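# Two robots pack caged power supplies into tote on bench

## Task

r1 begins in the work room and r2 in the store room, which holds the tote; the connecting door is locked, but a service window is open. Release each of the two power supplies from its cage on the work bench (pressing its green lever frees the latch holding it in), and place both so they lie entirely within the tote. Finish with the tote resting on the staging bench with nothing of it overhanging the edge, the grippers opened and the robots backed away. The task fails if either robot tips over or is left leaning.

## Robot and tools

ROBOTS. r1 and r2 are identical Hello Robot Stretch 4 units. Each has one arm: an omni-wheel base, a lift riding up a mast, an arm that telescopes straight forward from the lift, a wrist with yaw, pitch and roll, and a two-finger gripper. Each is about 1.6 m tall, and its base edge stays within 0.23 m of the base origin. Cameras on each robot: <name>_head_camera, <name>_head_left_camera, <name>_head_right_camera and <name>_wrist_camera. Loose objects can occasionally get nudged by outside pushes.

FRAMES. Every robot reports in its own base frame: origin on the floor below the base centre, x ahead, y to the left, z up. hand_pose is a point between the open fingertips in this frame, and its printed value may be slightly wrong. The odometry frame is the base frame as it was at scene start. base_odometry integrates wheel rotation, so slipping shows up as motion. Its heading is positive to the left, from -3.142 to 3.142. Neither robot knows where the other is, so use images, lidar_m and wrist_depth_mm to judge relative placement.

execute_actions. "actions" is a list holding one action, or none (an empty list only returns state and pictures). The action is an object keyed by "r1" and/or "r2". Per robot you can give:
- "base": exactly one relative move, measured from where the base last reported itself: {"translate_m": d} drives straight, metres, forward positive, -2 to 2; {"strafe_m": d} slides sideways, metres, left positive, -2 to 2; {"rotate_rad": d} turns in place, radians, counter-clockwise (left) positive, -3.2 to 3.2. Two robots given the same distance may differ by up to about 3 cm per metre.
- "joints": absolute targets keyed by joint name, not offsets. lift_m 0 to 1.2 m; arm_m 0 to 0.55 m extension; wrist_yaw_rad -1.134 to 4.276 (0 points ahead, positive turns left, 3.14 is stowed, past 3.4 it may hit the arm); wrist_pitch_rad -1.117 to 4.259 (0 level, 1.57 pointing down); wrist_roll_rad -1.117 to 4.259 (0 keeps the fingers level, positive turns clockwise when viewed from behind the gripper); gripper_m -0.038 to 0.141, the fingertip gap in metres (negative squeezes the tips together). A joint target outside its range is clipped and noted; any other bad value or unknown key rejects the call and nothing moves.
- "pace": "slow", "default", "fast" or "max" (base up to 0.1/0.3/0.4/0.6 m/s and 1/2/3/4 rad/s; slower when the lift is raised above 0.2).
- "contact_limits": {"arm_m": x}, x from 0 (gentlest) to 0.75 (firmest), 0.5 if omitted, how hard the arm may push before halting.
- "end_of_arm": "enable_torque" on its own, which revives wrist or gripper motors that shut off.
All motions in one action begin together; an action runs 15 s at most. Anything you omit may still be driving toward its previous target. "cameras" picks images (omit, null or ["all"] for all, [] for none); the "pictures" line gives their order. If a result reports a stop, later calls in the same reply are skipped.

Other tools: wait {"seconds": 0 to 10} lets the scene run and returns state and pictures. zoom_image {"camera": name, "region": [x0, y0, x1, y1]} enlarges a pixel box (at most 504 by 504, origin top-left) of that camera's latest full image. read_manual {"section": "licences"} only gives licence text. finished_scene {"scene": n} closes the scene for good and reports success; the goal must still hold afterwards.

RESULTS. base_status and joint_status: "done" (for the base, wheels turned the commanded amount, slipping or not); "off_target" (stopped short, may still push); "contact_stop_at_<key>" (hit something, that part goes slack); "limit_stop_at_<name>", including own_body (self-collision guard) and tilt (leaning over 6 degrees, lift, arm and wheels go slack); "torque_fault" (wrist or gripper motor went limp until enable_torque). on_its_own lists things not commanded; "held at" there is a target, not a position. lidar_m: 12 distances in metres, 30-degree sectors, first straight ahead then counter-clockwise (4th left, 7th behind, 10th right); "-" is nothing seen or closer than 0.25 m; it can miss glass, thin legs and much behind. wrist_depth_mm: 7x7 grid of depths, 100 to 2000 mm, read from top-left. base_tilt in degrees, forward and right positive, with a fixed offset up to about 1.5. If turned_by_wheels and turned_by_imu differ by over about 0.1 rad, the base likely struck something or slid. motor_effort is percent of maximum (peak in brackets); for wheels, positive means turning right. Grip state can't be read from gripper_m; a firm squeeze changes the gripper effort.

CAUTIONS. Never drive a base further once it touches the other robot; pressing robots together fails the run. Don't drive or turn with over 1 kg held and arm_m above 0.2, especially at fast paces. Avoid strong or high pushes and pulls that could tip a robot. Carrying one load together is risky because travel differs. Grip by sending a gap smaller than the object; if fingertips jam on a surface, raise the lift. Tilted-up plus rolled wrist poses can trigger self-collision stops. To unfold at the start, send lift_m 0.4 together with wrist_yaw_rad 0. Avoid drops, slams and hard hits. The door is locked, so items must pass through the service window.

Each tool is called after "Request:" as name(argument=value, ...), one argument or row to a line, values as JSON.

## Session

Request:
execute_actions(
  actions=[],
)

Scene clock: 0.00 s.
r1.base_odometry: x=+0.000 y=+0.000 heading=+0.000 (m, m, rad; r1's odometry frame)
r1.turned_by_wheels: +0.000 (rad since the last result)
r1.turned_by_imu: +0.000 (rad since the last result)
r1.base_tilt: forward=+0.0 right=-0.3 (deg)
r1.lidar_m: 1.58 1.24 1.20 1.20 1.51 1.41 1.41 1.86 3.10 0.93 0.76 3.30
r1.base_status: not commanded
r1.joint_positions: lift_m=+0.231 arm_m=+0.001 wrist_yaw_rad=+3.044 wrist_pitch_rad=-0.013 wrist_roll_rad=+0.012 gripper_m=+0.057
r1.joint_status: not commanded
r1.motor_effort: lift_m=+21 arm_m=+0 wrist_yaw_rad=-1 wrist_pitch_rad=-6 wrist_roll_rad=-2 gripper_m=-3 wheel_0=+0 wheel_1=+0 wheel_2=+0 (%)
r1.hand_pose: x=-0.1067 y=+0.1152 z=+0.4126 quat_wxyz=(+0.049, +0.007, +0.005, +0.999) (m; r1's base frame)
r1.wrist_depth_mm: 114 136 1618 1499 1397 1308 1255 / 109 137 1618 1537 1397 1308 1255 / 116 138 1618 1499 1430 1336 1281 / 135 257 1576 1499 1430 1336 1255 / 1921 1708 1618 1537 1397 1397 1281 / 1255 1229 197 1205 196 1308 1281 / 904 878 960 - 960 891 904
r2.base_odometry: x=+0.000 y=+0.000 heading=+0.000 (m, m, rad; r2's odometry frame)
r2.turned_by_wheels: +0.000 (rad since the last result)
r2.turned_by_imu: +0.000 (rad since the last result)
r2.base_tilt: forward=+0.1 right=-0.2 (deg)
r2.lidar_m: 1.24 1.62 3.91 1.27 1.69 3.10 1.21 0.86 0.82 0.86 1.18 1.15
r2.base_status: not commanded
r2.joint_positions: lift_m=+0.227 arm_m=+0.002 wrist_yaw_rad=+3.208 wrist_pitch_rad=+0.012 wrist_roll_rad=+0.012 gripper_m=+0.057
r2.joint_status: not commanded
r2.motor_effort: lift_m=+20 arm_m=+0 wrist_yaw_rad=+0 wrist_pitch_rad=-7 wrist_roll_rad=-3 gripper_m=-3 wheel_0=-1 wheel_1=+0 wheel_2=+0 (%)
r2.hand_pose: x=-0.1211 y=+0.0680 z=+0.4013 quat_wxyz=(-0.033, -0.006, +0.006, +0.999) (m; r2's base frame)
r2.wrist_depth_mm: - 137 234 1756 - - - / - 110 136 1756 - - - / - 112 137 1756 - - - / - 127 154 1708 - - - / 191 946 1229 1756 - - - / 209 976 195 1464 202 1366 1308 / 208 931 991 108 1008 878 917
pictures: r1_head_camera, r1_head_left_camera, r1_head_right_camera, r1_wrist_camera, r2_head_camera, r2_head_left_camera, r2_head_right_camera, r2_wrist_camera
Images, in order (width x height): r1_head_camera 420x560, r1_head_left_camera 420x672, r1_head_right_camera 420x672, r1_wrist_camera 616x392, r2_head_camera 420x560, r2_head_left_camera 420x672, r2_head_right_camera 420x672, r2_wrist_camera 616x392.

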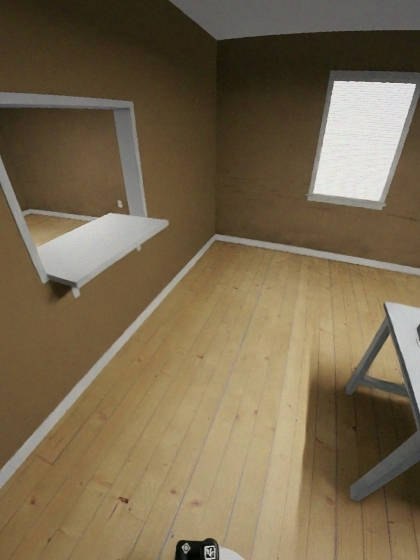

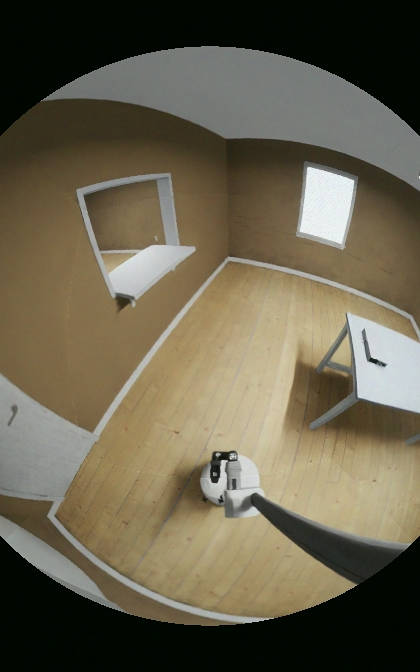

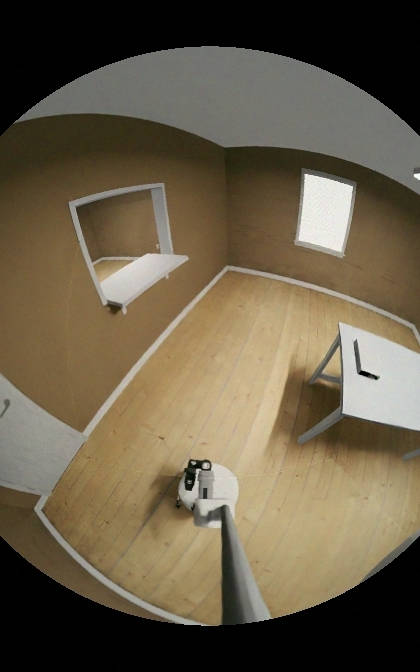

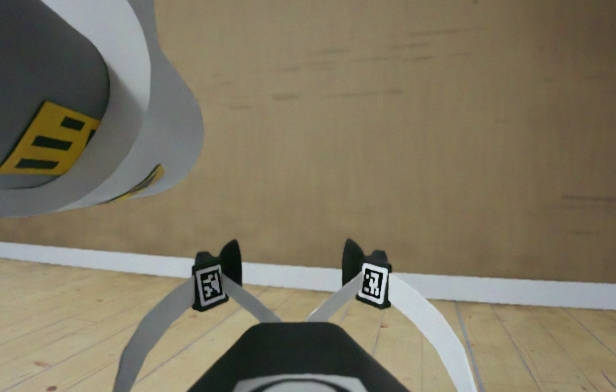

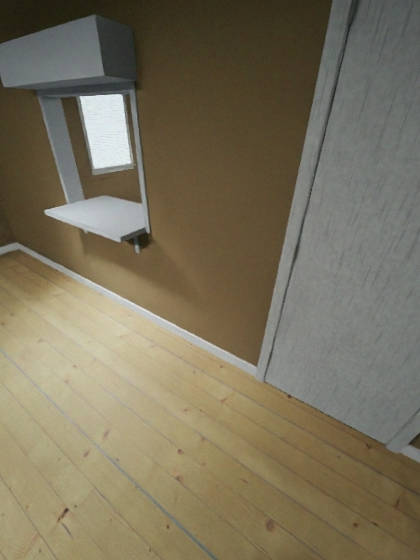

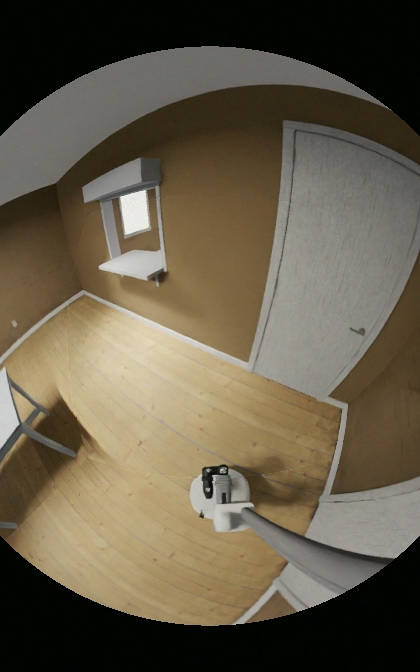

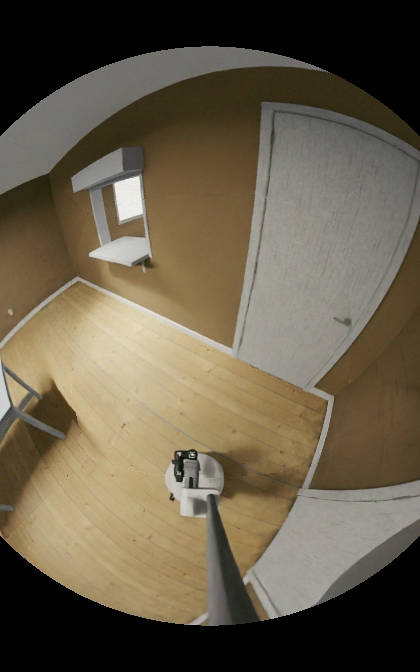

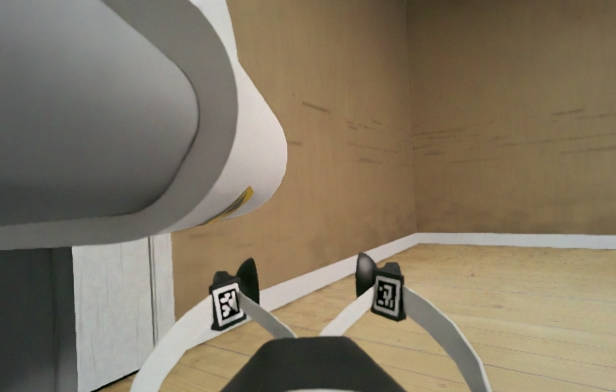

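Look around.

Request:
execute_actions(
  actions=[
    {"r1":{"base":{"rotate_rad":-1.2},"pace":"fast"},"r2":{"base":{"rotate_rad":1.6},"pace":"fast"}},
  ],
  cameras=["r1_head_camera","r1_head_left_camera","r2_head_camera","r2_head_left_camera"],
)

Scene clock: 1.87 s.
r1.base_odometry: x=+0.000 y=+0.000 heading=-1.200 (m, m, rad; r1's odometry frame)
r1.turned_by_wheels: -1.200 (rad since the last result)
r1.turned_by_imu: -1.215 (rad since the last result)
r1.base_tilt: forward=+0.0 right=-0.3 (deg)
r1.lidar_m: 0.78 1.03 2.36 1.23 1.18 1.20 1.40 1.43 1.43 1.68 2.95 1.19
r1.base_status: done
r1.joint_positions: lift_m=+0.231 arm_m=+0.001 wrist_yaw_rad=+3.043 wrist_pitch_rad=-0.013 wrist_roll_rad=+0.012 gripper_m=+0.057
r1.joint_status: not commanded
r1.motor_effort: lift_m=+21(20) arm_m=+0(0) wrist_yaw_rad=+0(1) wrist_pitch_rad=-8(7) wrist_roll_rad=-2(2) gripper_m=-1(3) wheel_0=+1(7) wheel_1=+0(6) wheel_2=+0(7) (%)
r1.hand_pose: x=-0.1067 y=+0.1153 z=+0.4126 quat_wxyz=(+0.049, +0.007, +0.005, +0.999) (m; r1's base frame)
r1.wrist_depth_mm: 114 136 1808 1499 1255 1098 991 / 110 137 1808 1499 1281 1118 1025 / 116 138 1756 1537 1281 1138 991 / 135 256 1808 1499 1281 1138 991 / 1308 1537 1708 1499 1205 1138 1008 / 1255 1281 198 1229 197 1118 1008 / 904 904 960 - 960 891 904
r2.base_odometry: x=+0.000 y=+0.000 heading=+1.599 (m, m, rad; r2's odometry frame)
r2.turned_by_wheels: +1.599 (rad since the last result)
r2.turned_by_imu: +1.614 (rad since the last result)
r2.base_tilt: forward=+0.1 right=-0.2 (deg)
r2.lidar_m: 1.27 1.68 3.03 1.20 0.86 0.81 0.84 1.23 1.17 1.27 1.64 1.94
r2.base_status: done
r2.joint_positions: lift_m=+0.227 arm_m=+0.002 wrist_yaw_rad=+3.208 wrist_pitch_rad=+0.012 wrist_roll_rad=+0.012 gripper_m=+0.057
r2.joint_status: not commanded
r2.motor_effort: lift_m=+20(20) arm_m=-1(0) wrist_yaw_rad=+0(0) wrist_pitch_rad=-7(6) wrist_roll_rad=-3(2) gripper_m=-3(2) wheel_0=-4(11) wheel_1=-1(10) wheel_2=-2(11) (%)
r2.hand_pose: x=-0.1211 y=+0.0680 z=+0.4013 quat_wxyz=(-0.033, -0.006, +0.006, +0.999) (m; r2's base frame)
r2.wrist_depth_mm: - 138 234 1060 891 778 699 / - 110 136 1060 904 788 707 / - 112 137 1025 904 788 707 / - 127 154 1060 891 788 707 / 192 1308 1308 1078 891 798 715 / 210 1308 195 1078 202 788 715 / 208 976 1008 108 891 778 723
pictures: r1_head_camera, r1_head_left_camera, r2_head_camera, r2_head_left_camera
Images, in order (width x height): r1_head_camera 420x560, r1_head_left_camera 420x672, r2_head_camera 420x560, r2_head_left_camera 420x672.

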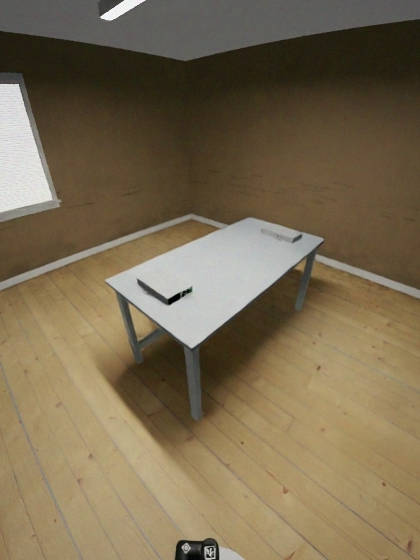

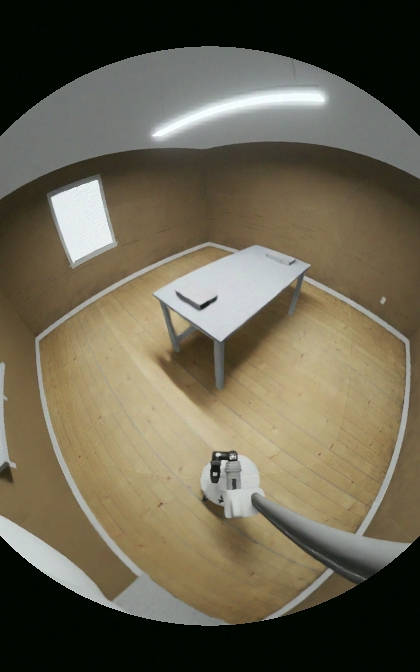

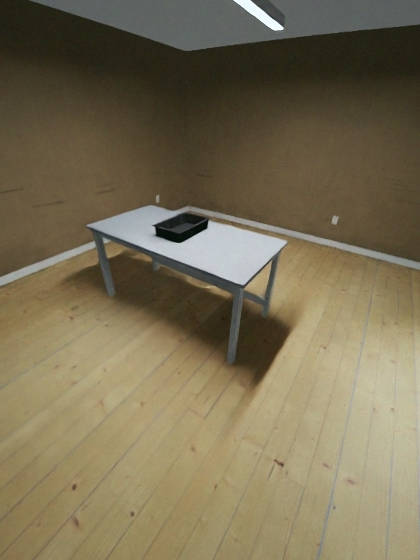

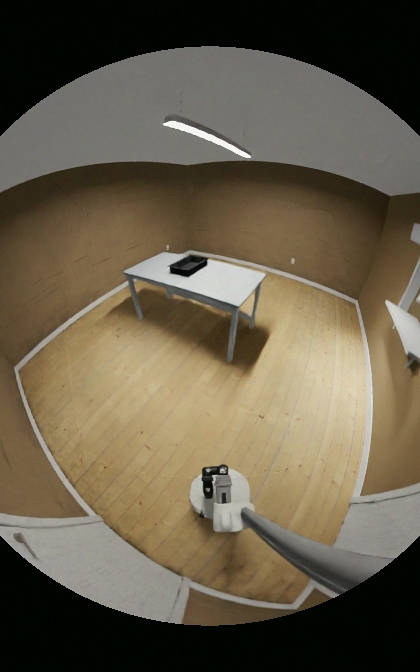

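Request:
zoom_image(
  camera="r1_head_camera",
  region=[120, 250, 220, 330],
)

Request:
zoom_image(
  camera="r1_head_camera",
  region=[240, 200, 340, 270],
)

Request:
zoom_image(
  camera="r2_head_camera",
  region=[80, 180, 300, 320],
)

Region (120, 250, 220, 330) of r1_head_camera's 420x560 image, scaled by 5.040, with more detail than that image has; it fills the top 403 rows of this view, and the rest is white.

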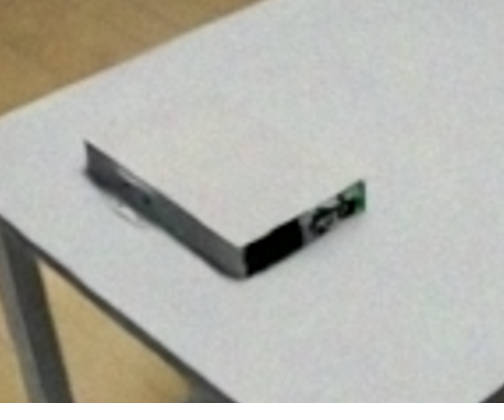

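Region (240, 200, 340, 270) of r1_head_camera's 420x560 image, scaled by 5.040, with more detail than that image has; it fills the top 353 rows of this view, and the rest is white.

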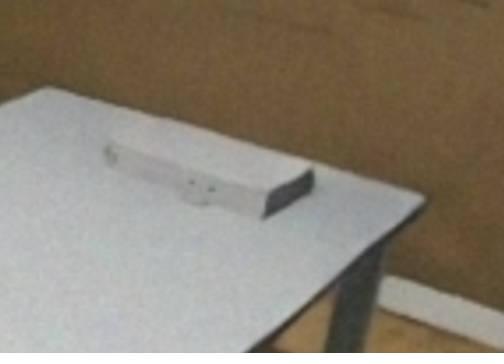

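Region (80, 180, 300, 320) of r2_head_camera's 420x560 image, scaled by 2.291, with more detail than that image has; it fills the top 321 rows of this view, and the rest is white.

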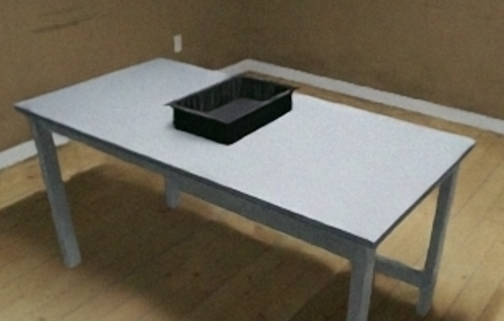

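Request:
execute_actions(
  actions=[
    {"r1":{"base":{"rotate_rad":0.78},"pace":"fast"},"r2":{"base":{"rotate_rad":-2.1},"pace":"fast"}},
  ],
  cameras=[],
)

Request:
execute_actions(
  actions=[
    {"r1":{"base":{"strafe_m":-0.655},"joints":{"lift_m":0.72,"wrist_yaw_rad":0,"wrist_pitch_rad":0.3},"pace":"fast"},"r2":{"base":{"strafe_m":1.0},"pace":"max"}},
  ],
  cameras=["r1_head_camera","r1_wrist_camera","r2_head_camera"],
)

Scene clock: 5.43 s.
r1.base_odometry: x=+0.000 y=+0.000 heading=-0.420 (m, m, rad; r1's odometry frame)
r1.turned_by_wheels: +0.780 (rad since the last result)
r1.turned_by_imu: +0.790 (rad since the last result)
r1.base_tilt: forward=+0.0 right=-0.3 (deg)
r1.lidar_m: 3.28 1.41 1.23 1.19 1.22 1.46 1.41 1.48 2.06 3.10 0.81 0.76
r1.base_status: done
r1.joint_positions: lift_m=+0.231 arm_m=+0.001 wrist_yaw_rad=+3.043 wrist_pitch_rad=-0.013 wrist_roll_rad=+0.012 gripper_m=+0.057
r1.joint_status: not commanded
r1.motor_effort: lift_m=+21(21) arm_m=+0(0) wrist_yaw_rad=+0(2) wrist_pitch_rad=-7(7) wrist_roll_rad=+0(0) gripper_m=-3(2) wheel_0=-1(7) wheel_1=+0(5) wheel_2=+0(8) (%)
r1.hand_pose: x=-0.1067 y=+0.1153 z=+0.4126 quat_wxyz=(+0.049, +0.007, +0.005, +0.999) (m; r1's base frame)
r1.wrist_depth_mm: 114 136 1464 1499 1537 1661 1308 / 110 137 1430 1537 1537 1618 1308 / 115 138 1499 1537 1537 1618 1308 / 135 256 1499 1537 1537 1576 1308 / 1430 1430 1499 1499 1576 1618 1308 / 1255 1308 198 1205 197 1308 1205 / 904 891 960 - 946 891 891
r2.base_odometry: x=+0.000 y=+0.000 heading=-0.500 (m, m, rad; r2's odometry frame)
r2.turned_by_wheels: -2.100 (rad since the last result)
r2.turned_by_imu: -2.118 (rad since the last result)
r2.base_tilt: forward=+0.2 right=-0.2 (deg)
r2.lidar_m: 1.16 1.25 1.62 1.84 1.25 1.71 3.08 1.18 0.83 0.80 0.86 1.19
r2.base_status: done
r2.joint_positions: lift_m=+0.227 arm_m=+0.002 wrist_yaw_rad=+3.208 wrist_pitch_rad=+0.012 wrist_roll_rad=+0.012 gripper_m=+0.057
r2.joint_status: not commanded
r2.motor_effort: lift_m=+20(20) arm_m=+0(0) wrist_yaw_rad=+0(0) wrist_pitch_rad=-6(7) wrist_roll_rad=-2(0) gripper_m=-3(3) wheel_0=+2(10) wheel_1=+0(12) wheel_2=+1(11) (%)
r2.hand_pose: x=-0.1211 y=+0.0680 z=+0.4013 quat_wxyz=(-0.033, -0.006, +0.006, +0.999) (m; r2's base frame)
r2.wrist_depth_mm: - 138 234 - - - - / - 110 136 - - - - / - 112 137 - - - 1983 / - 127 154 - - - - / 192 1537 - - - - - / 210 1464 195 1464 202 1336 1308 / 208 976 1008 108 1008 866 917
pictures: none
No camera images: the call's "cameras" was empty. Leave "cameras" out to get every camera's image.

Scene clock: 8.43 s.
r1.base_odometry: x=-0.267 y=-0.598 heading=-0.420 (m, m, rad; r1's odometry frame)
r1.turned_by_wheels: +0.000 (rad since the last result)
r1.turned_by_imu: +0.002 (rad since the last result)
r1.base_tilt: forward=-0.1 right=-0.4 (deg)
r1.lidar_m: 0.55 2.31 1.80 1.85 1.93 1.49 1.41 1.47 2.06 2.43 0.81 0.59
r1.base_status: done
r1.joint_positions: lift_m=+0.720 arm_m=+0.001 wrist_yaw_rad=+0.000 wrist_pitch_rad=+0.302 wrist_roll_rad=+0.012 gripper_m=+0.057
r1.joint_status: all done
r1.motor_effort: lift_m=+22(25) arm_m=+0(0) wrist_yaw_rad=-3(7) wrist_pitch_rad=-7(8) wrist_roll_rad=-2(3) gripper_m=-3(1) wheel_0=+0(14) wheel_1=+1(11) wheel_2=+0(0) (%)
r1.hand_pose: x=+0.4473 y=-0.0874 z=+0.8123 quat_wxyz=(+0.989, +0.006, +0.150, -0.001) (m; r1's base frame)
r1.wrist_depth_mm: - - - - - - - / - - - - - - - / - - 707 627 768 798 820 / - 452 459 462 466 473 480 / 1708 368 364 373 370 379 384 / 1366 424 197 430 197 1308 1336 / 1138 477 1182 - 1205 1160 1205
r2.base_odometry: x=+0.480 y=+0.877 heading=-0.500 (m, m, rad; r2's odometry frame)
r2.turned_by_wheels: +0.000 (rad since the last result)
r2.turned_by_imu: +0.003 (rad since the last result)
r2.base_tilt: forward=+0.1 right=-0.2 (deg)
r2.lidar_m: 1.05 1.06 1.49 2.90 0.64 0.49 0.72 2.55 1.87 1.81 1.65 1.25
r2.base_status: done
r2.joint_positions: lift_m=+0.227 arm_m=+0.002 wrist_yaw_rad=+3.208 wrist_pitch_rad=+0.012 wrist_roll_rad=+0.012 gripper_m=+0.057
r2.joint_status: not commanded
r2.motor_effort: lift_m=+20(19) arm_m=-1(0) wrist_yaw_rad=+0(0) wrist_pitch_rad=-6(7) wrist_roll_rad=-4(2) gripper_m=-3(3) wheel_0=+2(16) wheel_1=-1(16) wheel_2=+0(0) (%)
r2.hand_pose: x=-0.1211 y=+0.0680 z=+0.4013 quat_wxyz=(-0.033, -0.006, +0.006, +0.999) (m; r2's base frame)
r2.wrist_depth_mm: - 137 234 - 597 585 574 / - 110 137 - 759 960 1008 / - 112 137 - 1205 1921 - / - 127 154 - 634 - - / 192 - - - 597 - - / 209 1576 195 1430 202 1336 1205 / 208 976 1025 108 597 878 917
pictures: r1_head_camera, r1_wrist_camera, r2_head_camera
camera_calibration (this result's frames):
r1_wrist_camera: T_world_to_cam=[[-0.0346336, -0.999399, 0.00126944, -0.0808798], [-0.336081, 0.0104505, -0.941775, 0.962111], [0.941196, -0.0330437, -0.336241, 0.0776212], [0, 0, 0, 1]] pos_world=[0.24749, -0.0883208, 0.932294]
Images, in order (width x height): r1_head_camera 420x560, r1_wrist_camera 616x392, r2_head_camera 420x560.

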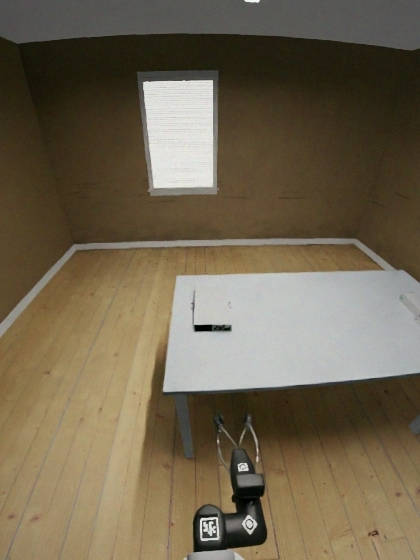

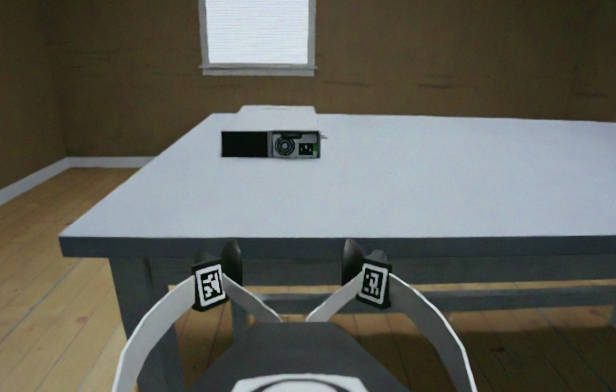

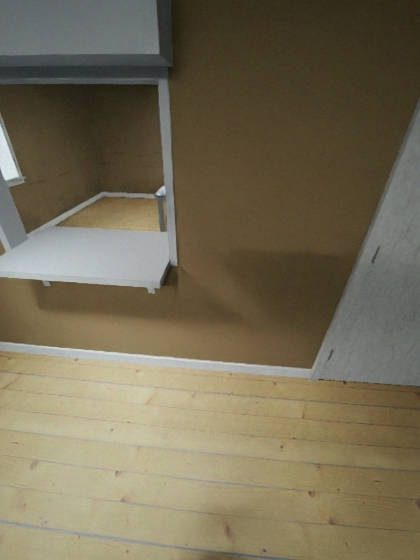

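Request:
zoom_image(
  camera="r1_wrist_camera",
  region=[250, 110, 340, 175],
)

Request:
zoom_image(
  camera="r1_head_camera",
  region=[180, 280, 250, 345],
)

Region (250, 110, 340, 175) of r1_wrist_camera's 616x392 image, scaled by 5.600.

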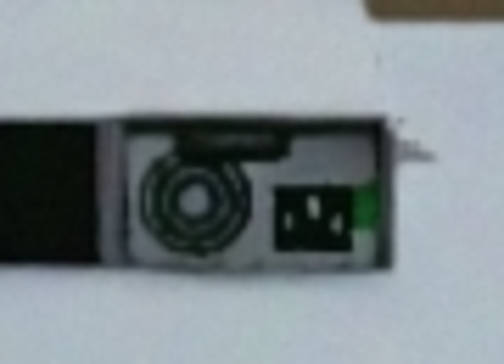

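Region (180, 280, 250, 345) of r1_head_camera's 420x560 image, scaled by 7.200, with more detail than that image has; it fills the top 468 rows of this view, and the rest is white.

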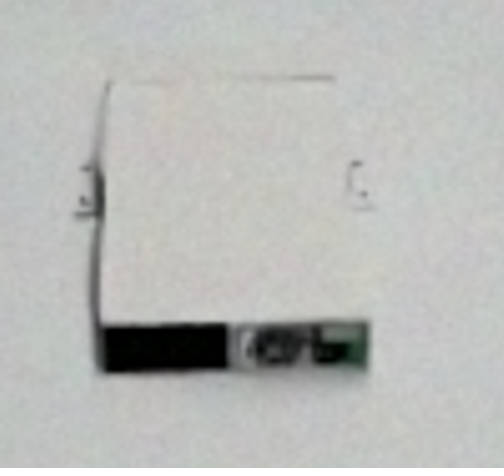

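Request:
execute_actions(
  actions=[
    {"r1":{"joints":{"lift_m":0.78,"arm_m":0.25,"wrist_pitch_rad":0.45,"gripper_m":0.08},"pace":"fast"},"r2":{"base":{"strafe_m":0.5},"pace":"max"}},
  ],
  cameras=["r1_head_camera","r1_wrist_camera"],
)

Scene clock: 10.83 s.
r1.base_odometry: x=-0.267 y=-0.598 heading=-0.420 (m, m, rad; r1's odometry frame)
r1.turned_by_wheels: +0.000 (rad since the last result)
r1.turned_by_imu: +0.000 (rad since the last result)
r1.base_tilt: forward=-0.1 right=-0.4 (deg)
r1.lidar_m: 0.56 2.32 1.80 1.85 1.91 1.47 1.40 1.48 2.09 2.45 0.80 0.61
r1.base_status: not commanded
r1.joint_positions: lift_m=+0.780 arm_m=+0.248 wrist_yaw_rad=+0.000 wrist_pitch_rad=+0.452 wrist_roll_rad=+0.012 gripper_m=+0.080
r1.joint_status: all done
r1.motor_effort: lift_m=+22(24) arm_m=+9(8) wrist_yaw_rad=-2(2) wrist_pitch_rad=-6(6) wrist_roll_rad=+0(2) gripper_m=-3(1) wheel_0=+0(0) wheel_1=+1(1) wheel_2=+0(0) (%)
r1.hand_pose: x=+0.6789 y=-0.0874 z=+0.8321 quat_wxyz=(+0.975, +0.006, +0.224, -0.001) (m; r1's base frame)
r1.wrist_depth_mm: - - - - - - - / - - - - - - - / - - 484 484 591 603 615 / 1863 421 424 404 433 442 445 / 353 334 336 340 329 347 345 / 272 266 262 274 265 283 286 / 236 235 244 - 247 240 244
r2.base_odometry: x=+0.720 y=+1.316 heading=-0.500 (m, m, rad; r2's odometry frame)
r2.turned_by_wheels: +0.000 (rad since the last result)
r2.turned_by_imu: +0.001 (rad since the last result)
r2.base_tilt: forward=+0.1 right=-0.2 (deg)
r2.lidar_m: 1.03 1.07 1.85 2.38 2.51 0.47 0.44 0.47 2.37 2.32 1.70 1.29
r2.base_status: done
r2.joint_positions: lift_m=+0.227 arm_m=+0.002 wrist_yaw_rad=+3.208 wrist_pitch_rad=+0.012 wrist_roll_rad=+0.012 gripper_m=+0.057
r2.joint_status: not commanded
r2.motor_effort: lift_m=+20(20) arm_m=+0(1) wrist_yaw_rad=+0(1) wrist_pitch_rad=-6(7) wrist_roll_rad=+0(4) gripper_m=-2(3) wheel_0=+1(15) wheel_1=-1(16) wheel_2=+0(0) (%)
r2.hand_pose: x=-0.1211 y=+0.0680 z=+0.4013 quat_wxyz=(-0.033, -0.006, +0.006, +0.999) (m; r2's base frame)
r2.wrist_depth_mm: - 138 234 591 574 569 - / - 110 137 891 917 585 - / - 112 137 1464 - 597 - / - 127 154 - - - - / 192 621 - - - 1863 - / 210 647 195 1464 202 591 1281 / 208 627 1008 108 1008 564 917
pictures: r1_head_camera, r1_wrist_camera
camera_calibration (this result's frames):
r1_wrist_camera: T_world_to_cam=[[-0.0337892, -0.999408, 0.00642398, -0.0776785], [-0.472926, 0.0103261, -0.881042, 1.10098], [0.880454, -0.0328077, -0.472995, 0.0213916], [0, 0, 0, 1]] pos_world=[0.499222, -0.0882995, 0.980624]
Images, in order (width x height): r1_head_camera 420x560, r1_wrist_camera 616x392.

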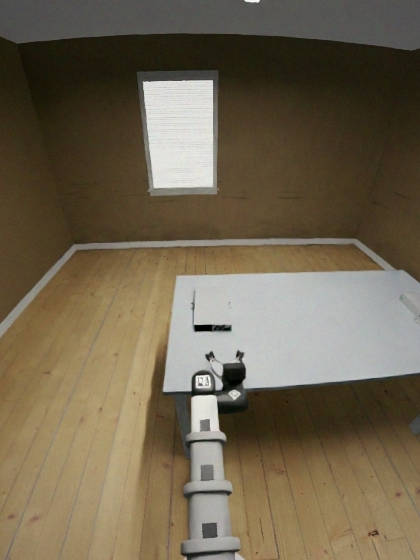

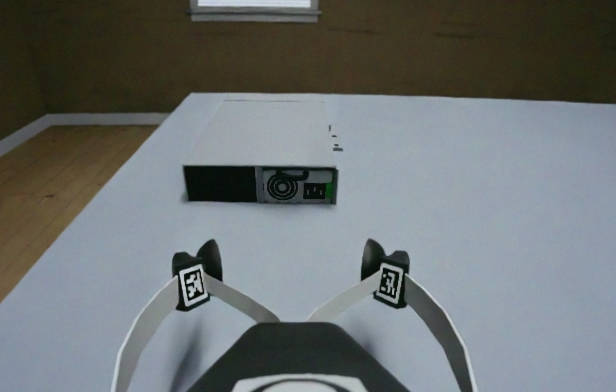

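Request:
zoom_image(
  camera="r1_wrist_camera",
  region=[240, 150, 360, 220],
)

Region (240, 150, 360, 220) of r1_wrist_camera's 616x392 image, scaled by 4.200; it fills the top 294 rows of this view, and the rest is white.

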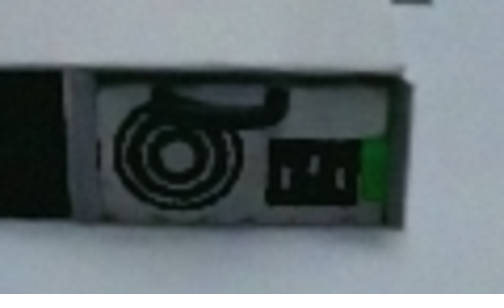

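Request:
execute_actions(
  actions=[
    {"r1":{"base":{"strafe_m":-0.012},"joints":{"lift_m":0.754,"arm_m":0.36,"wrist_roll_rad":0.1},"pace":"default"},"r2":{"base":{"strafe_m":0.3},"pace":"max"}},
  ],
  cameras=["r1_head_camera","r1_wrist_camera"],
)

Scene clock: 13.17 s.
r1.base_odometry: x=-0.272 y=-0.609 heading=-0.420 (m, m, rad; r1's odometry frame)
r1.turned_by_wheels: +0.000 (rad since the last result)
r1.turned_by_imu: +0.000 (rad since the last result)
r1.base_tilt: forward=+0.0 right=-0.3 (deg)
r1.lidar_m: 0.56 0.60 1.82 1.86 1.93 1.48 1.41 1.47 2.08 2.44 0.79 0.58
r1.base_status: done
r1.joint_positions: lift_m=+0.754 arm_m=+0.358 wrist_yaw_rad=+0.000 wrist_pitch_rad=+0.452 wrist_roll_rad=+0.100 gripper_m=+0.080
r1.joint_status: all done
r1.motor_effort: lift_m=+18(20) arm_m=+9(11) wrist_yaw_rad=-4(2) wrist_pitch_rad=-7(6) wrist_roll_rad=+4(2) gripper_m=-1(2) wheel_0=+1(7) wheel_1=+2(9) wheel_2=-1(1) (%)
r1.hand_pose: x=+0.7888 y=-0.0874 z=+0.8064 quat_wxyz=(+0.973, +0.049, +0.224, -0.011) (m; r1's base frame)
r1.wrist_depth_mm: - - - - - - - / - - - - - 715 699 / - 627 394 413 492 477 466 / - 359 309 294 368 353 349 / 314 307 291 297 283 285 279 / 257 246 233 241 227 236 233 / 220 213 220 - 212 202 202
r2.base_odometry: x=+0.864 y=+1.580 heading=-0.500 (m, m, rad; r2's odometry frame)
r2.turned_by_wheels: +0.000 (rad since the last result)
r2.turned_by_imu: +0.001 (rad since the last result)
r2.base_tilt: forward=+0.1 right=-0.2 (deg)
r2.lidar_m: 1.03 1.10 1.87 2.10 2.22 0.49 0.43 0.47 0.71 2.61 1.73 1.05
r2.base_status: done
r2.joint_positions: lift_m=+0.227 arm_m=+0.002 wrist_yaw_rad=+3.208 wrist_pitch_rad=+0.012 wrist_roll_rad=+0.012 gripper_m=+0.057
r2.joint_status: not commanded
r2.motor_effort: lift_m=+19(20) arm_m=-1(1) wrist_yaw_rad=+0(0) wrist_pitch_rad=-7(7) wrist_roll_rad=-2(2) gripper_m=-2(3) wheel_0=+1(16) wheel_1=-1(15) wheel_2=+0(1) (%)
r2.hand_pose: x=-0.1211 y=+0.0680 z=+0.4013 quat_wxyz=(-0.033, -0.006, +0.006, +0.999) (m; r2's base frame)
r2.wrist_depth_mm: - 138 234 580 - - - / - 110 137 591 - - - / - 112 137 585 - - - / - 127 154 585 - - - / 191 - - - - - - / 209 1618 195 580 202 1366 1308 / 208 976 1008 108 991 878 917
pictures: r1_head_camera, r1_wrist_camera
camera_calibration (this result's frames):
r1_wrist_camera: T_world_to_cam=[[-0.0722674, -0.994738, -0.0726171, 0.0206742], [-0.470894, 0.0982108, -0.876706, 1.13294], [0.879225, -0.0291623, -0.475513, -0.0842448], [0, 0, 0, 1]] pos_world=[0.609058, -0.0931583, 0.954696]
Images, in order (width x height): r1_head_camera 420x560, r1_wrist_camera 616x392.

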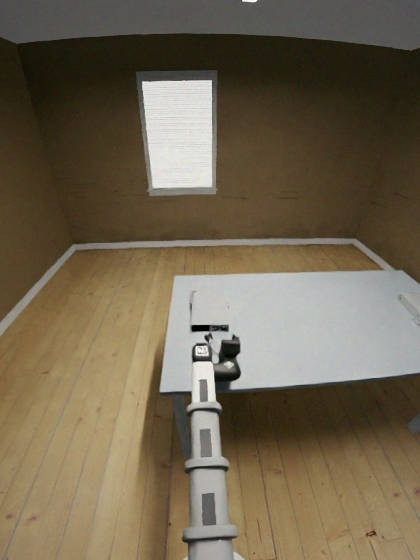

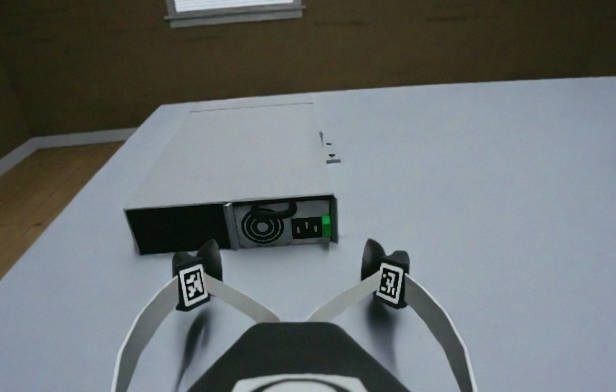

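Request:
execute_actions(
  actions=[
    {"r1":{"joints":{"arm_m":0.405},"contact_limits":{"arm_m":0.15},"pace":"slow"},"r2":{"base":{"translate_m":0.2},"pace":"max"}},
  ],
  cameras=["r1_head_camera","r1_wrist_camera"],
)

Scene clock: 14.93 s.
r1.base_odometry: x=-0.272 y=-0.609 heading=-0.420 (m, m, rad; r1's odometry frame)
r1.turned_by_wheels: +0.000 (rad since the last result)
r1.turned_by_imu: +0.000 (rad since the last result)
r1.base_tilt: forward=+0.0 right=-0.3 (deg)
r1.lidar_m: 0.57 0.60 1.83 1.85 1.95 1.47 1.41 1.48 2.07 2.45 0.83 0.60
r1.base_status: not commanded
r1.joint_positions: lift_m=+0.754 arm_m=+0.403 wrist_yaw_rad=+0.000 wrist_pitch_rad=+0.452 wrist_roll_rad=+0.100 gripper_m=+0.080
r1.joint_status: all done
r1.motor_effort: lift_m=+18(18) arm_m=+9(9) wrist_yaw_rad=-2(2) wrist_pitch_rad=-7(7) wrist_roll_rad=+3(1) gripper_m=+0(1) wheel_0=+1(1) wheel_1=+2(2) wheel_2=-1(1) (%)
r1.contact_limits: arm_m 0.15
r1.hand_pose: x=+0.8338 y=-0.0874 z=+0.8064 quat_wxyz=(+0.973, +0.049, +0.224, -0.011) (m; r1's base frame)
r1.wrist_depth_mm: - - - - - - - / - - - - - - - / - 627 397 415 488 477 469 / - 359 290 287 366 355 349 / 314 282 249 252 282 285 279 / 256 246 234 241 226 237 233 / 219 214 220 - 212 201 202
r2.base_odometry: x=+1.039 y=+1.484 heading=-0.500 (m, m, rad; r2's odometry frame)
r2.turned_by_wheels: +0.000 (rad since the last result)
r2.turned_by_imu: +0.001 (rad since the last result)
r2.base_tilt: forward=+0.1 right=-0.2 (deg)
r2.lidar_m: 0.82 0.86 1.59 2.09 2.21 3.12 0.64 0.69 2.66 2.62 1.45 0.86
r2.base_status: done
r2.joint_positions: lift_m=+0.227 arm_m=+0.002 wrist_yaw_rad=+3.208 wrist_pitch_rad=+0.012 wrist_roll_rad=+0.012 gripper_m=+0.057
r2.joint_status: not commanded
r2.motor_effort: lift_m=+20(20) arm_m=+0(0) wrist_yaw_rad=+0(0) wrist_pitch_rad=-7(7) wrist_roll_rad=-3(2) gripper_m=-3(2) wheel_0=+0(9) wheel_1=+0(7) wheel_2=+3(14) (%)
r2.hand_pose: x=-0.1211 y=+0.0680 z=+0.4013 quat_wxyz=(-0.033, -0.006, +0.006, +0.999) (m; r2's base frame)
r2.wrist_depth_mm: - 137 234 - - - - / - 110 136 778 - - - / - 112 137 778 - - - / - 127 154 - - - - / 192 - - - - - - / 210 1618 195 1336 202 1336 1308 / 208 991 1008 108 1025 878 917
pictures: r1_head_camera, r1_wrist_camera
camera_calibration (this result's frames):
r1_wrist_camera: T_world_to_cam=[[-0.072296, -0.994736, -0.072617, 0.0239409], [-0.470891, 0.0982243, -0.876706, 1.15412], [0.879224, -0.0291876, -0.475514, -0.123789], [0, 0, 0, 1]] pos_world=[0.654032, -0.0931606, 0.954696]
Images, in order (width x height): r1_head_camera 420x560, r1_wrist_camera 616x392.

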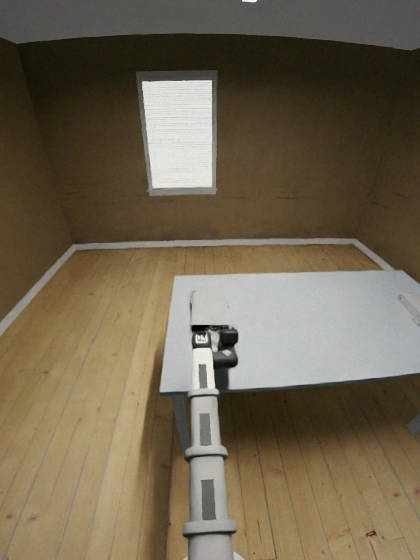

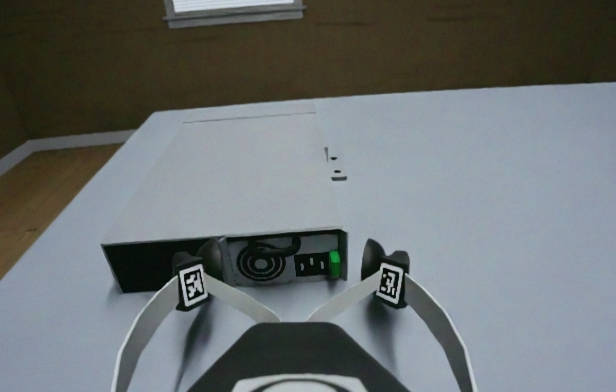

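Request:
execute_actions(
  actions=[
    {"r1":{"joints":{"gripper_m":0.062},"pace":"fast"},"r2":{"joints":{"lift_m":0.5},"pace":"max"}},
  ],
  cameras=[],
)

Request:
execute_actions(
  actions=[
    {"r1":{"joints":{"arm_m":0.416},"contact_limits":{"arm_m":0.05},"pace":"slow"}},
  ],
  cameras=["r1_head_camera","r1_wrist_camera"],
)

Scene clock: 16.50 s.
r1.base_odometry: x=-0.272 y=-0.609 heading=-0.420 (m, m, rad; r1's odometry frame)
r1.turned_by_wheels: +0.000 (rad since the last result)
r1.turned_by_imu: +0.000 (rad since the last result)
r1.base_tilt: forward=-0.1 right=-0.4 (deg)
r1.lidar_m: 0.57 0.58 1.81 1.86 1.93 1.48 1.42 1.47 2.06 2.44 0.81 0.58
r1.base_status: not commanded
r1.joint_positions: lift_m=+0.754 arm_m=+0.403 wrist_yaw_rad=+0.000 wrist_pitch_rad=+0.452 wrist_roll_rad=+0.100 gripper_m=+0.062
r1.joint_status: all done
r1.motor_effort: lift_m=+18(18) arm_m=+9(9) wrist_yaw_rad=-2(1) wrist_pitch_rad=-6(6) wrist_roll_rad=+2(1) gripper_m=-2(4) wheel_0=+1(1) wheel_1=+2(2) wheel_2=-1(1) (%)
r1.hand_pose: x=+0.8338 y=-0.0874 z=+0.8064 quat_wxyz=(+0.973, +0.049, +0.224, -0.011) (m; r1's base frame)
r1.wrist_depth_mm: - - - - - - - / - - - - - - - / - 627 394 415 488 473 469 / - 359 291 286 364 357 351 / 315 282 248 252 289 286 278 / 256 254 199 239 225 236 233 / 219 215 220 - 211 201 202
r2.base_odometry: x=+1.039 y=+1.484 heading=-0.500 (m, m, rad; r2's odometry frame)
r2.turned_by_wheels: +0.000 (rad since the last result)
r2.turned_by_imu: +0.000 (rad since the last result)
r2.base_tilt: forward=+0.1 right=-0.3 (deg)
r2.lidar_m: 0.83 0.88 1.57 2.09 2.21 3.12 0.62 0.67 2.68 2.63 1.47 0.87
r2.base_status: not commanded
r2.joint_positions: lift_m=+0.500 arm_m=+0.002 wrist_yaw_rad=+3.208 wrist_pitch_rad=+0.012 wrist_roll_rad=+0.012 gripper_m=+0.057
r2.joint_status: all done
r2.motor_effort: lift_m=+21(25) arm_m=-1(0) wrist_yaw_rad=+0(0) wrist_pitch_rad=-6(7) wrist_roll_rad=-2(1) gripper_m=-3(2) wheel_0=+0(0) wheel_1=+0(0) wheel_2=+3(3) (%)
r2.hand_pose: x=-0.1211 y=+0.0680 z=+0.6745 quat_wxyz=(-0.033, -0.006, +0.006, +0.999) (m; r2's base frame)
r2.wrist_depth_mm: - 138 235 - - - - / - 110 137 - - - - / - 112 137 - - - - / - 127 154 778 - - - / 191 - - - - - - / 210 - 195 - 202 - - / 208 1537 1618 108 1576 1397 1430
pictures: none
No camera images: the call's "cameras" was empty. Leave "cameras" out to get every camera's image.

Scene clock: 17.43 s.
r1.base_odometry: x=-0.272 y=-0.609 heading=-0.420 (m, m, rad; r1's odometry frame)
r1.turned_by_wheels: +0.000 (rad since the last result)
r1.turned_by_imu: +0.000 (rad since the last result)
r1.base_tilt: forward=-0.1 right=-0.4 (deg)
r1.lidar_m: 0.56 0.59 1.80 1.86 1.93 1.47 1.41 1.49 2.06 2.45 0.81 0.57
r1.base_status: not commanded
r1.joint_positions: lift_m=+0.754 arm_m=+0.414 wrist_yaw_rad=-0.002 wrist_pitch_rad=+0.457 wrist_roll_rad=+0.100 gripper_m=+0.062
r1.joint_status: all done
r1.motor_effort: lift_m=+18(18) arm_m=+13(14) wrist_yaw_rad=+5(5) wrist_pitch_rad=-20(21) wrist_roll_rad=+0(1) gripper_m=-3(3) wheel_0=+1(1) wheel_1=+2(2) wheel_2=-3(3) (%)
r1.contact_limits: arm_m 0.05
r1.hand_pose: x=+0.8432 y=-0.0880 z=+0.8051 quat_wxyz=(+0.973, +0.049, +0.226, -0.012) (m; r1's base frame)
r1.wrist_depth_mm: - - - - - - - / - - - - - - 683 / - 574 384 402 480 469 459 / - 327 286 282 362 353 342 / 309 264 241 243 286 281 276 / 254 243 232 237 223 234 231 / 217 211 217 - 209 198 200
r2.base_odometry: x=+1.039 y=+1.484 heading=-0.500 (m, m, rad; r2's odometry frame)
r2.turned_by_wheels: +0.000 (rad since the last result)
r2.turned_by_imu: +0.000 (rad since the last result)
r2.base_tilt: forward=+0.2 right=-0.2 (deg)
r2.lidar_m: 0.81 0.87 1.59 2.11 2.22 3.10 0.64 0.66 2.67 2.62 1.48 0.85
r2.base_status: not commanded
r2.joint_positions: lift_m=+0.500 arm_m=+0.002 wrist_yaw_rad=+3.208 wrist_pitch_rad=+0.012 wrist_roll_rad=+0.012 gripper_m=+0.057
r2.joint_status: not commanded
r2.motor_effort: lift_m=+21(21) arm_m=-1(1) wrist_yaw_rad=+0(0) wrist_pitch_rad=-6(7) wrist_roll_rad=+0(2) gripper_m=-3(4) wheel_0=+0(0) wheel_1=+0(0) wheel_2=+3(3) (%)
r2.hand_pose: x=-0.1211 y=+0.0680 z=+0.6745 quat_wxyz=(-0.033, -0.006, +0.006, +0.999) (m; r2's base frame)
r2.wrist_depth_mm: - 137 234 - - - - / - 110 137 - - - - / - 112 137 - - - - / - 127 154 778 - - - / 192 - - - - - - / 209 - 195 - 202 - - / 208 1576 1618 108 1618 1366 1464
pictures: r1_head_camera, r1_wrist_camera
camera_calibration (this result's frames):
r1_wrist_camera: T_world_to_cam=[[-0.0747526, -0.994589, -0.0721382, 0.0256724], [-0.475062, 0.0991226, -0.874351, 1.15919], [0.876771, -0.0310899, -0.479902, -0.127301], [0, 0, 0, 1]] pos_world=[0.66422, -0.093326, 0.954298]
Images, in order (width x height): r1_head_camera 420x560, r1_wrist_camera 616x392.

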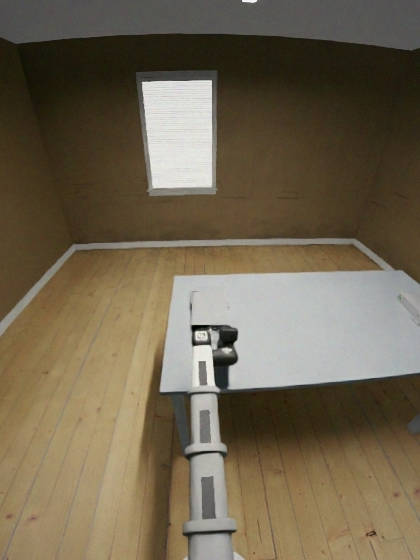

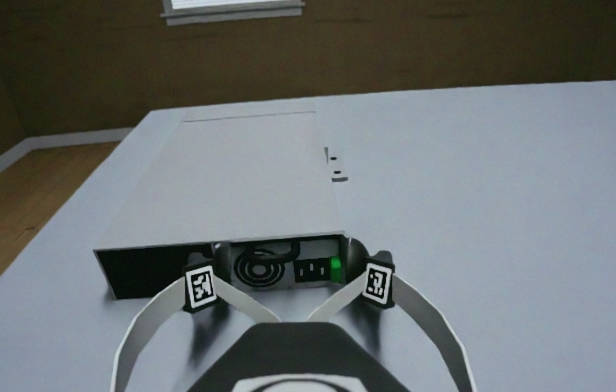

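In contact with the face. Back off slightly and squeeze.

Request:
execute_actions(
  actions=[
    {"r1":{"joints":{"arm_m":0.409,"gripper_m":0.02}},"r2":{"joints":{"lift_m":0.8},"pace":"max"}},
  ],
  cameras=["r1_wrist_camera"],
)

Scene clock: 18.90 s.
r1.base_odometry: x=-0.272 y=-0.609 heading=-0.419 (m, m, rad; r1's odometry frame)
r1.turned_by_wheels: +0.001 (rad since the last result)
r1.turned_by_imu: +0.001 (rad since the last result)
r1.base_tilt: forward=-0.1 right=-0.4 (deg)
r1.lidar_m: 0.55 0.60 1.81 1.86 1.93 1.47 1.42 1.49 2.05 2.43 0.82 0.59
r1.base_status: not commanded
r1.joint_positions: lift_m=+0.754 arm_m=+0.410 wrist_yaw_rad=+0.005 wrist_pitch_rad=+0.453 wrist_roll_rad=+0.100 gripper_m=+0.020
r1.joint_status: all done
r1.on_its_own: wrist_yaw_rad is at rest, and its effort (-14) is outside its rest range (-13 to +13)
r1.motor_effort: lift_m=+19(19) arm_m=-8(12) wrist_yaw_rad=-14(13) wrist_pitch_rad=-10(21) wrist_roll_rad=-1(1) gripper_m=-13(16) wheel_0=+3(3) wheel_1=+2(3) wheel_2=+3(3) (%)
r1.hand_pose: x=+0.8411 y=-0.0862 z=+0.8060 quat_wxyz=(+0.973, +0.048, +0.225, -0.009) (m; r1's base frame)
r1.wrist_depth_mm: - - - - - - - / - - - - - - - / - 627 392 402 484 469 459 / - 357 289 282 364 351 347 / 314 276 239 242 290 283 276 / 255 251 192 236 190 236 232 / 218 213 218 - 211 199 200
r2.base_odometry: x=+1.039 y=+1.484 heading=-0.500 (m, m, rad; r2's odometry frame)
r2.turned_by_wheels: +0.000 (rad since the last result)
r2.turned_by_imu: +0.000 (rad since the last result)
r2.base_tilt: forward=+0.1 right=-0.2 (deg)
r2.lidar_m: 0.83 0.87 1.59 2.09 2.22 3.09 0.64 0.67 2.67 2.62 1.50 0.87
r2.base_status: not commanded
r2.joint_positions: lift_m=+0.800 arm_m=+0.002 wrist_yaw_rad=+3.208 wrist_pitch_rad=+0.012 wrist_roll_rad=+0.012 gripper_m=+0.057
r2.joint_status: all done
r2.motor_effort: lift_m=+22(25) arm_m=+0(0) wrist_yaw_rad=+0(0) wrist_pitch_rad=-7(7) wrist_roll_rad=-3(2) gripper_m=-2(3) wheel_0=+0(0) wheel_1=+0(0) wheel_2=+3(2) (%)
r2.hand_pose: x=-0.1211 y=+0.0680 z=+0.9745 quat_wxyz=(-0.033, -0.006, +0.006, +0.999) (m; r2's base frame)
r2.wrist_depth_mm: - 138 234 - - - - / - 110 137 - - - - / - 112 137 - - - - / - 127 154 - - - - / 192 - 1576 1430 - - - / 209 946 195 854 202 - - / 208 820 798 108 - - -
pictures: r1_wrist_camera
camera_calibration (this result's frames):
r1_wrist_camera: T_world_to_cam=[[-0.0681188, -0.99501, -0.0728967, 0.0222869], [-0.472535, 0.0965284, -0.87601, 1.15776], [0.878675, -0.0252265, -0.476753, -0.128574], [0, 0, 0, 1]] pos_world=[0.661577, -0.0928248, 0.954539]
Images, in order (width x height): r1_wrist_camera 616x392.

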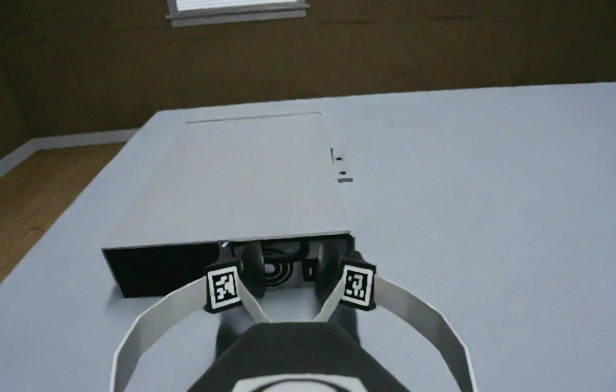

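Request:
zoom_image(
  camera="r1_wrist_camera",
  region=[200, 210, 390, 330],
)

Region (200, 210, 390, 330) of r1_wrist_camera's 616x392 image, scaled by 2.653; it fills the top 318 rows of this view, and the rest is white.

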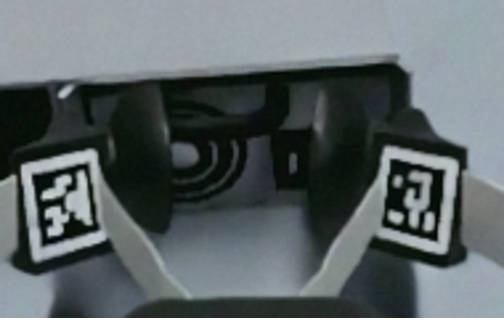

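Request:
execute_actions(
  actions=[
    {"r1":{"joints":{"arm_m":0.385},"contact_limits":{"arm_m":0.3},"pace":"slow"},"r2":{"joints":{"lift_m":1.0},"pace":"max"}},
  ],
  cameras=["r1_wrist_camera","r1_head_camera"],
)

Scene clock: 23.67 s.
r1.base_odometry: x=-0.272 y=-0.609 heading=-0.420 (m, m, rad; r1's odometry frame)
r1.turned_by_wheels: -0.001 (rad since the last result)
r1.turned_by_imu: +0.000 (rad since the last result)
r1.base_tilt: forward=+0.0 right=-0.3 (deg)
r1.lidar_m: 0.57 0.58 1.80 1.85 1.93 1.48 1.41 1.49 2.09 2.43 0.84 0.58
r1.base_status: not commanded
r1.joint_positions: lift_m=+0.754 arm_m=+0.387 wrist_yaw_rad=+0.000 wrist_pitch_rad=+0.452 wrist_roll_rad=+0.100 gripper_m=+0.020
r1.joint_status: all done
r1.motor_effort: lift_m=+19(19) arm_m=-10(15) wrist_yaw_rad=-2(23) wrist_pitch_rad=-5(10) wrist_roll_rad=-1(1) gripper_m=-4(12) wheel_0=+0(4) wheel_1=+1(3) wheel_2=+0(4) (%)
r1.contact_limits: arm_m 0.3
r1.hand_pose: x=+0.8172 y=-0.0874 z=+0.8065 quat_wxyz=(+0.973, +0.049, +0.224, -0.011) (m; r1's base frame)
r1.wrist_depth_mm: - - - - - - - / - - - - - - 699 / - 634 397 415 484 477 462 / - 332 291 287 362 355 349 / 314 294 281 265 291 286 279 / 257 254 186 208 187 236 233 / 220 208 220 - 206 201 202
r2.base_odometry: x=+1.039 y=+1.484 heading=-0.500 (m, m, rad; r2's odometry frame)
r2.turned_by_wheels: +0.000 (rad since the last result)
r2.turned_by_imu: +0.001 (rad since the last result)
r2.base_tilt: forward=+0.1 right=-0.2 (deg)
r2.lidar_m: 0.82 0.87 1.59 2.09 2.20 3.11 0.65 0.71 2.70 2.60 1.47 0.87
r2.base_status: not commanded
r2.joint_positions: lift_m=+1.000 arm_m=+0.002 wrist_yaw_rad=+3.208 wrist_pitch_rad=+0.012 wrist_roll_rad=+0.012 gripper_m=+0.057
r2.joint_status: all done
r2.motor_effort: lift_m=+21(25) arm_m=-1(0) wrist_yaw_rad=+0(0) wrist_pitch_rad=-7(7) wrist_roll_rad=-2(1) gripper_m=-3(2) wheel_0=+0(0) wheel_1=+0(0) wheel_2=+3(3) (%)
r2.hand_pose: x=-0.1211 y=+0.0680 z=+1.1745 quat_wxyz=(-0.033, -0.006, +0.006, +0.999) (m; r2's base frame)
r2.wrist_depth_mm: - 138 234 - - - - / - 110 137 - - - - / - 112 137 - - - - / - 127 154 - - - - / 191 - - - - - - / 210 - 195 1397 202 - - / 208 1008 1025 108 - - -
pictures: r1_head_camera, r1_wrist_camera
camera_calibration (this result's frames):
r1_wrist_camera: T_world_to_cam=[[-0.0724323, -0.994697, -0.0730206, 0.0231881], [-0.470615, 0.0986359, -0.876808, 1.1462], [0.879361, -0.0291446, -0.475263, -0.10946], [0, 0, 0, 1]] pos_world=[0.637355, -0.0931818, 0.954672]
Images, in order (width x height): r1_head_camera 420x560, r1_wrist_camera 616x392.

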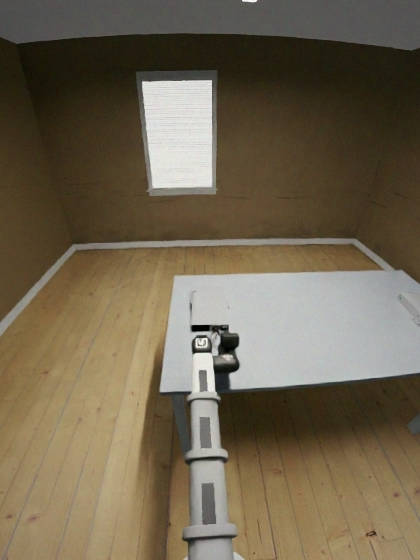

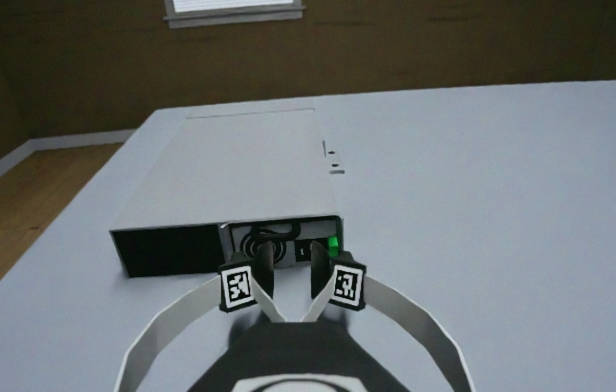

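Request:
zoom_image(
  camera="r1_head_camera",
  region=[185, 305, 245, 350],
)

Request:
zoom_image(
  camera="r1_wrist_camera",
  region=[220, 200, 370, 300],
)

Region (185, 305, 245, 350) of r1_head_camera's 420x560 image, scaled by 8.400, with more detail than that image has; it fills the top 378 rows of this view, and the rest is white.

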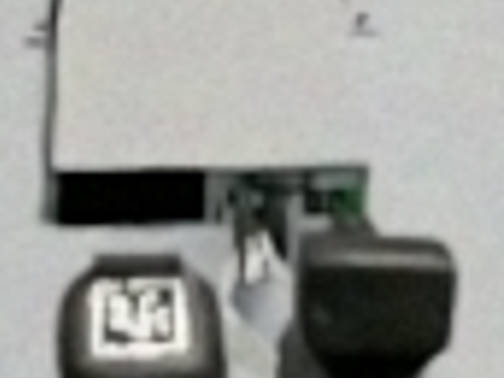

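Region (220, 200, 370, 300) of r1_wrist_camera's 616x392 image, scaled by 3.360.

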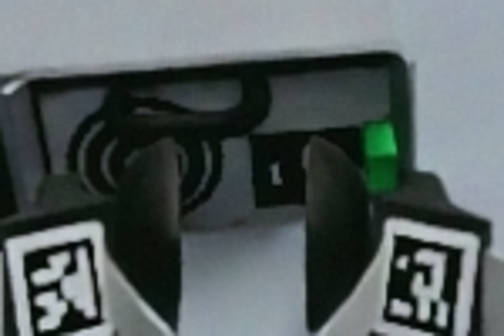

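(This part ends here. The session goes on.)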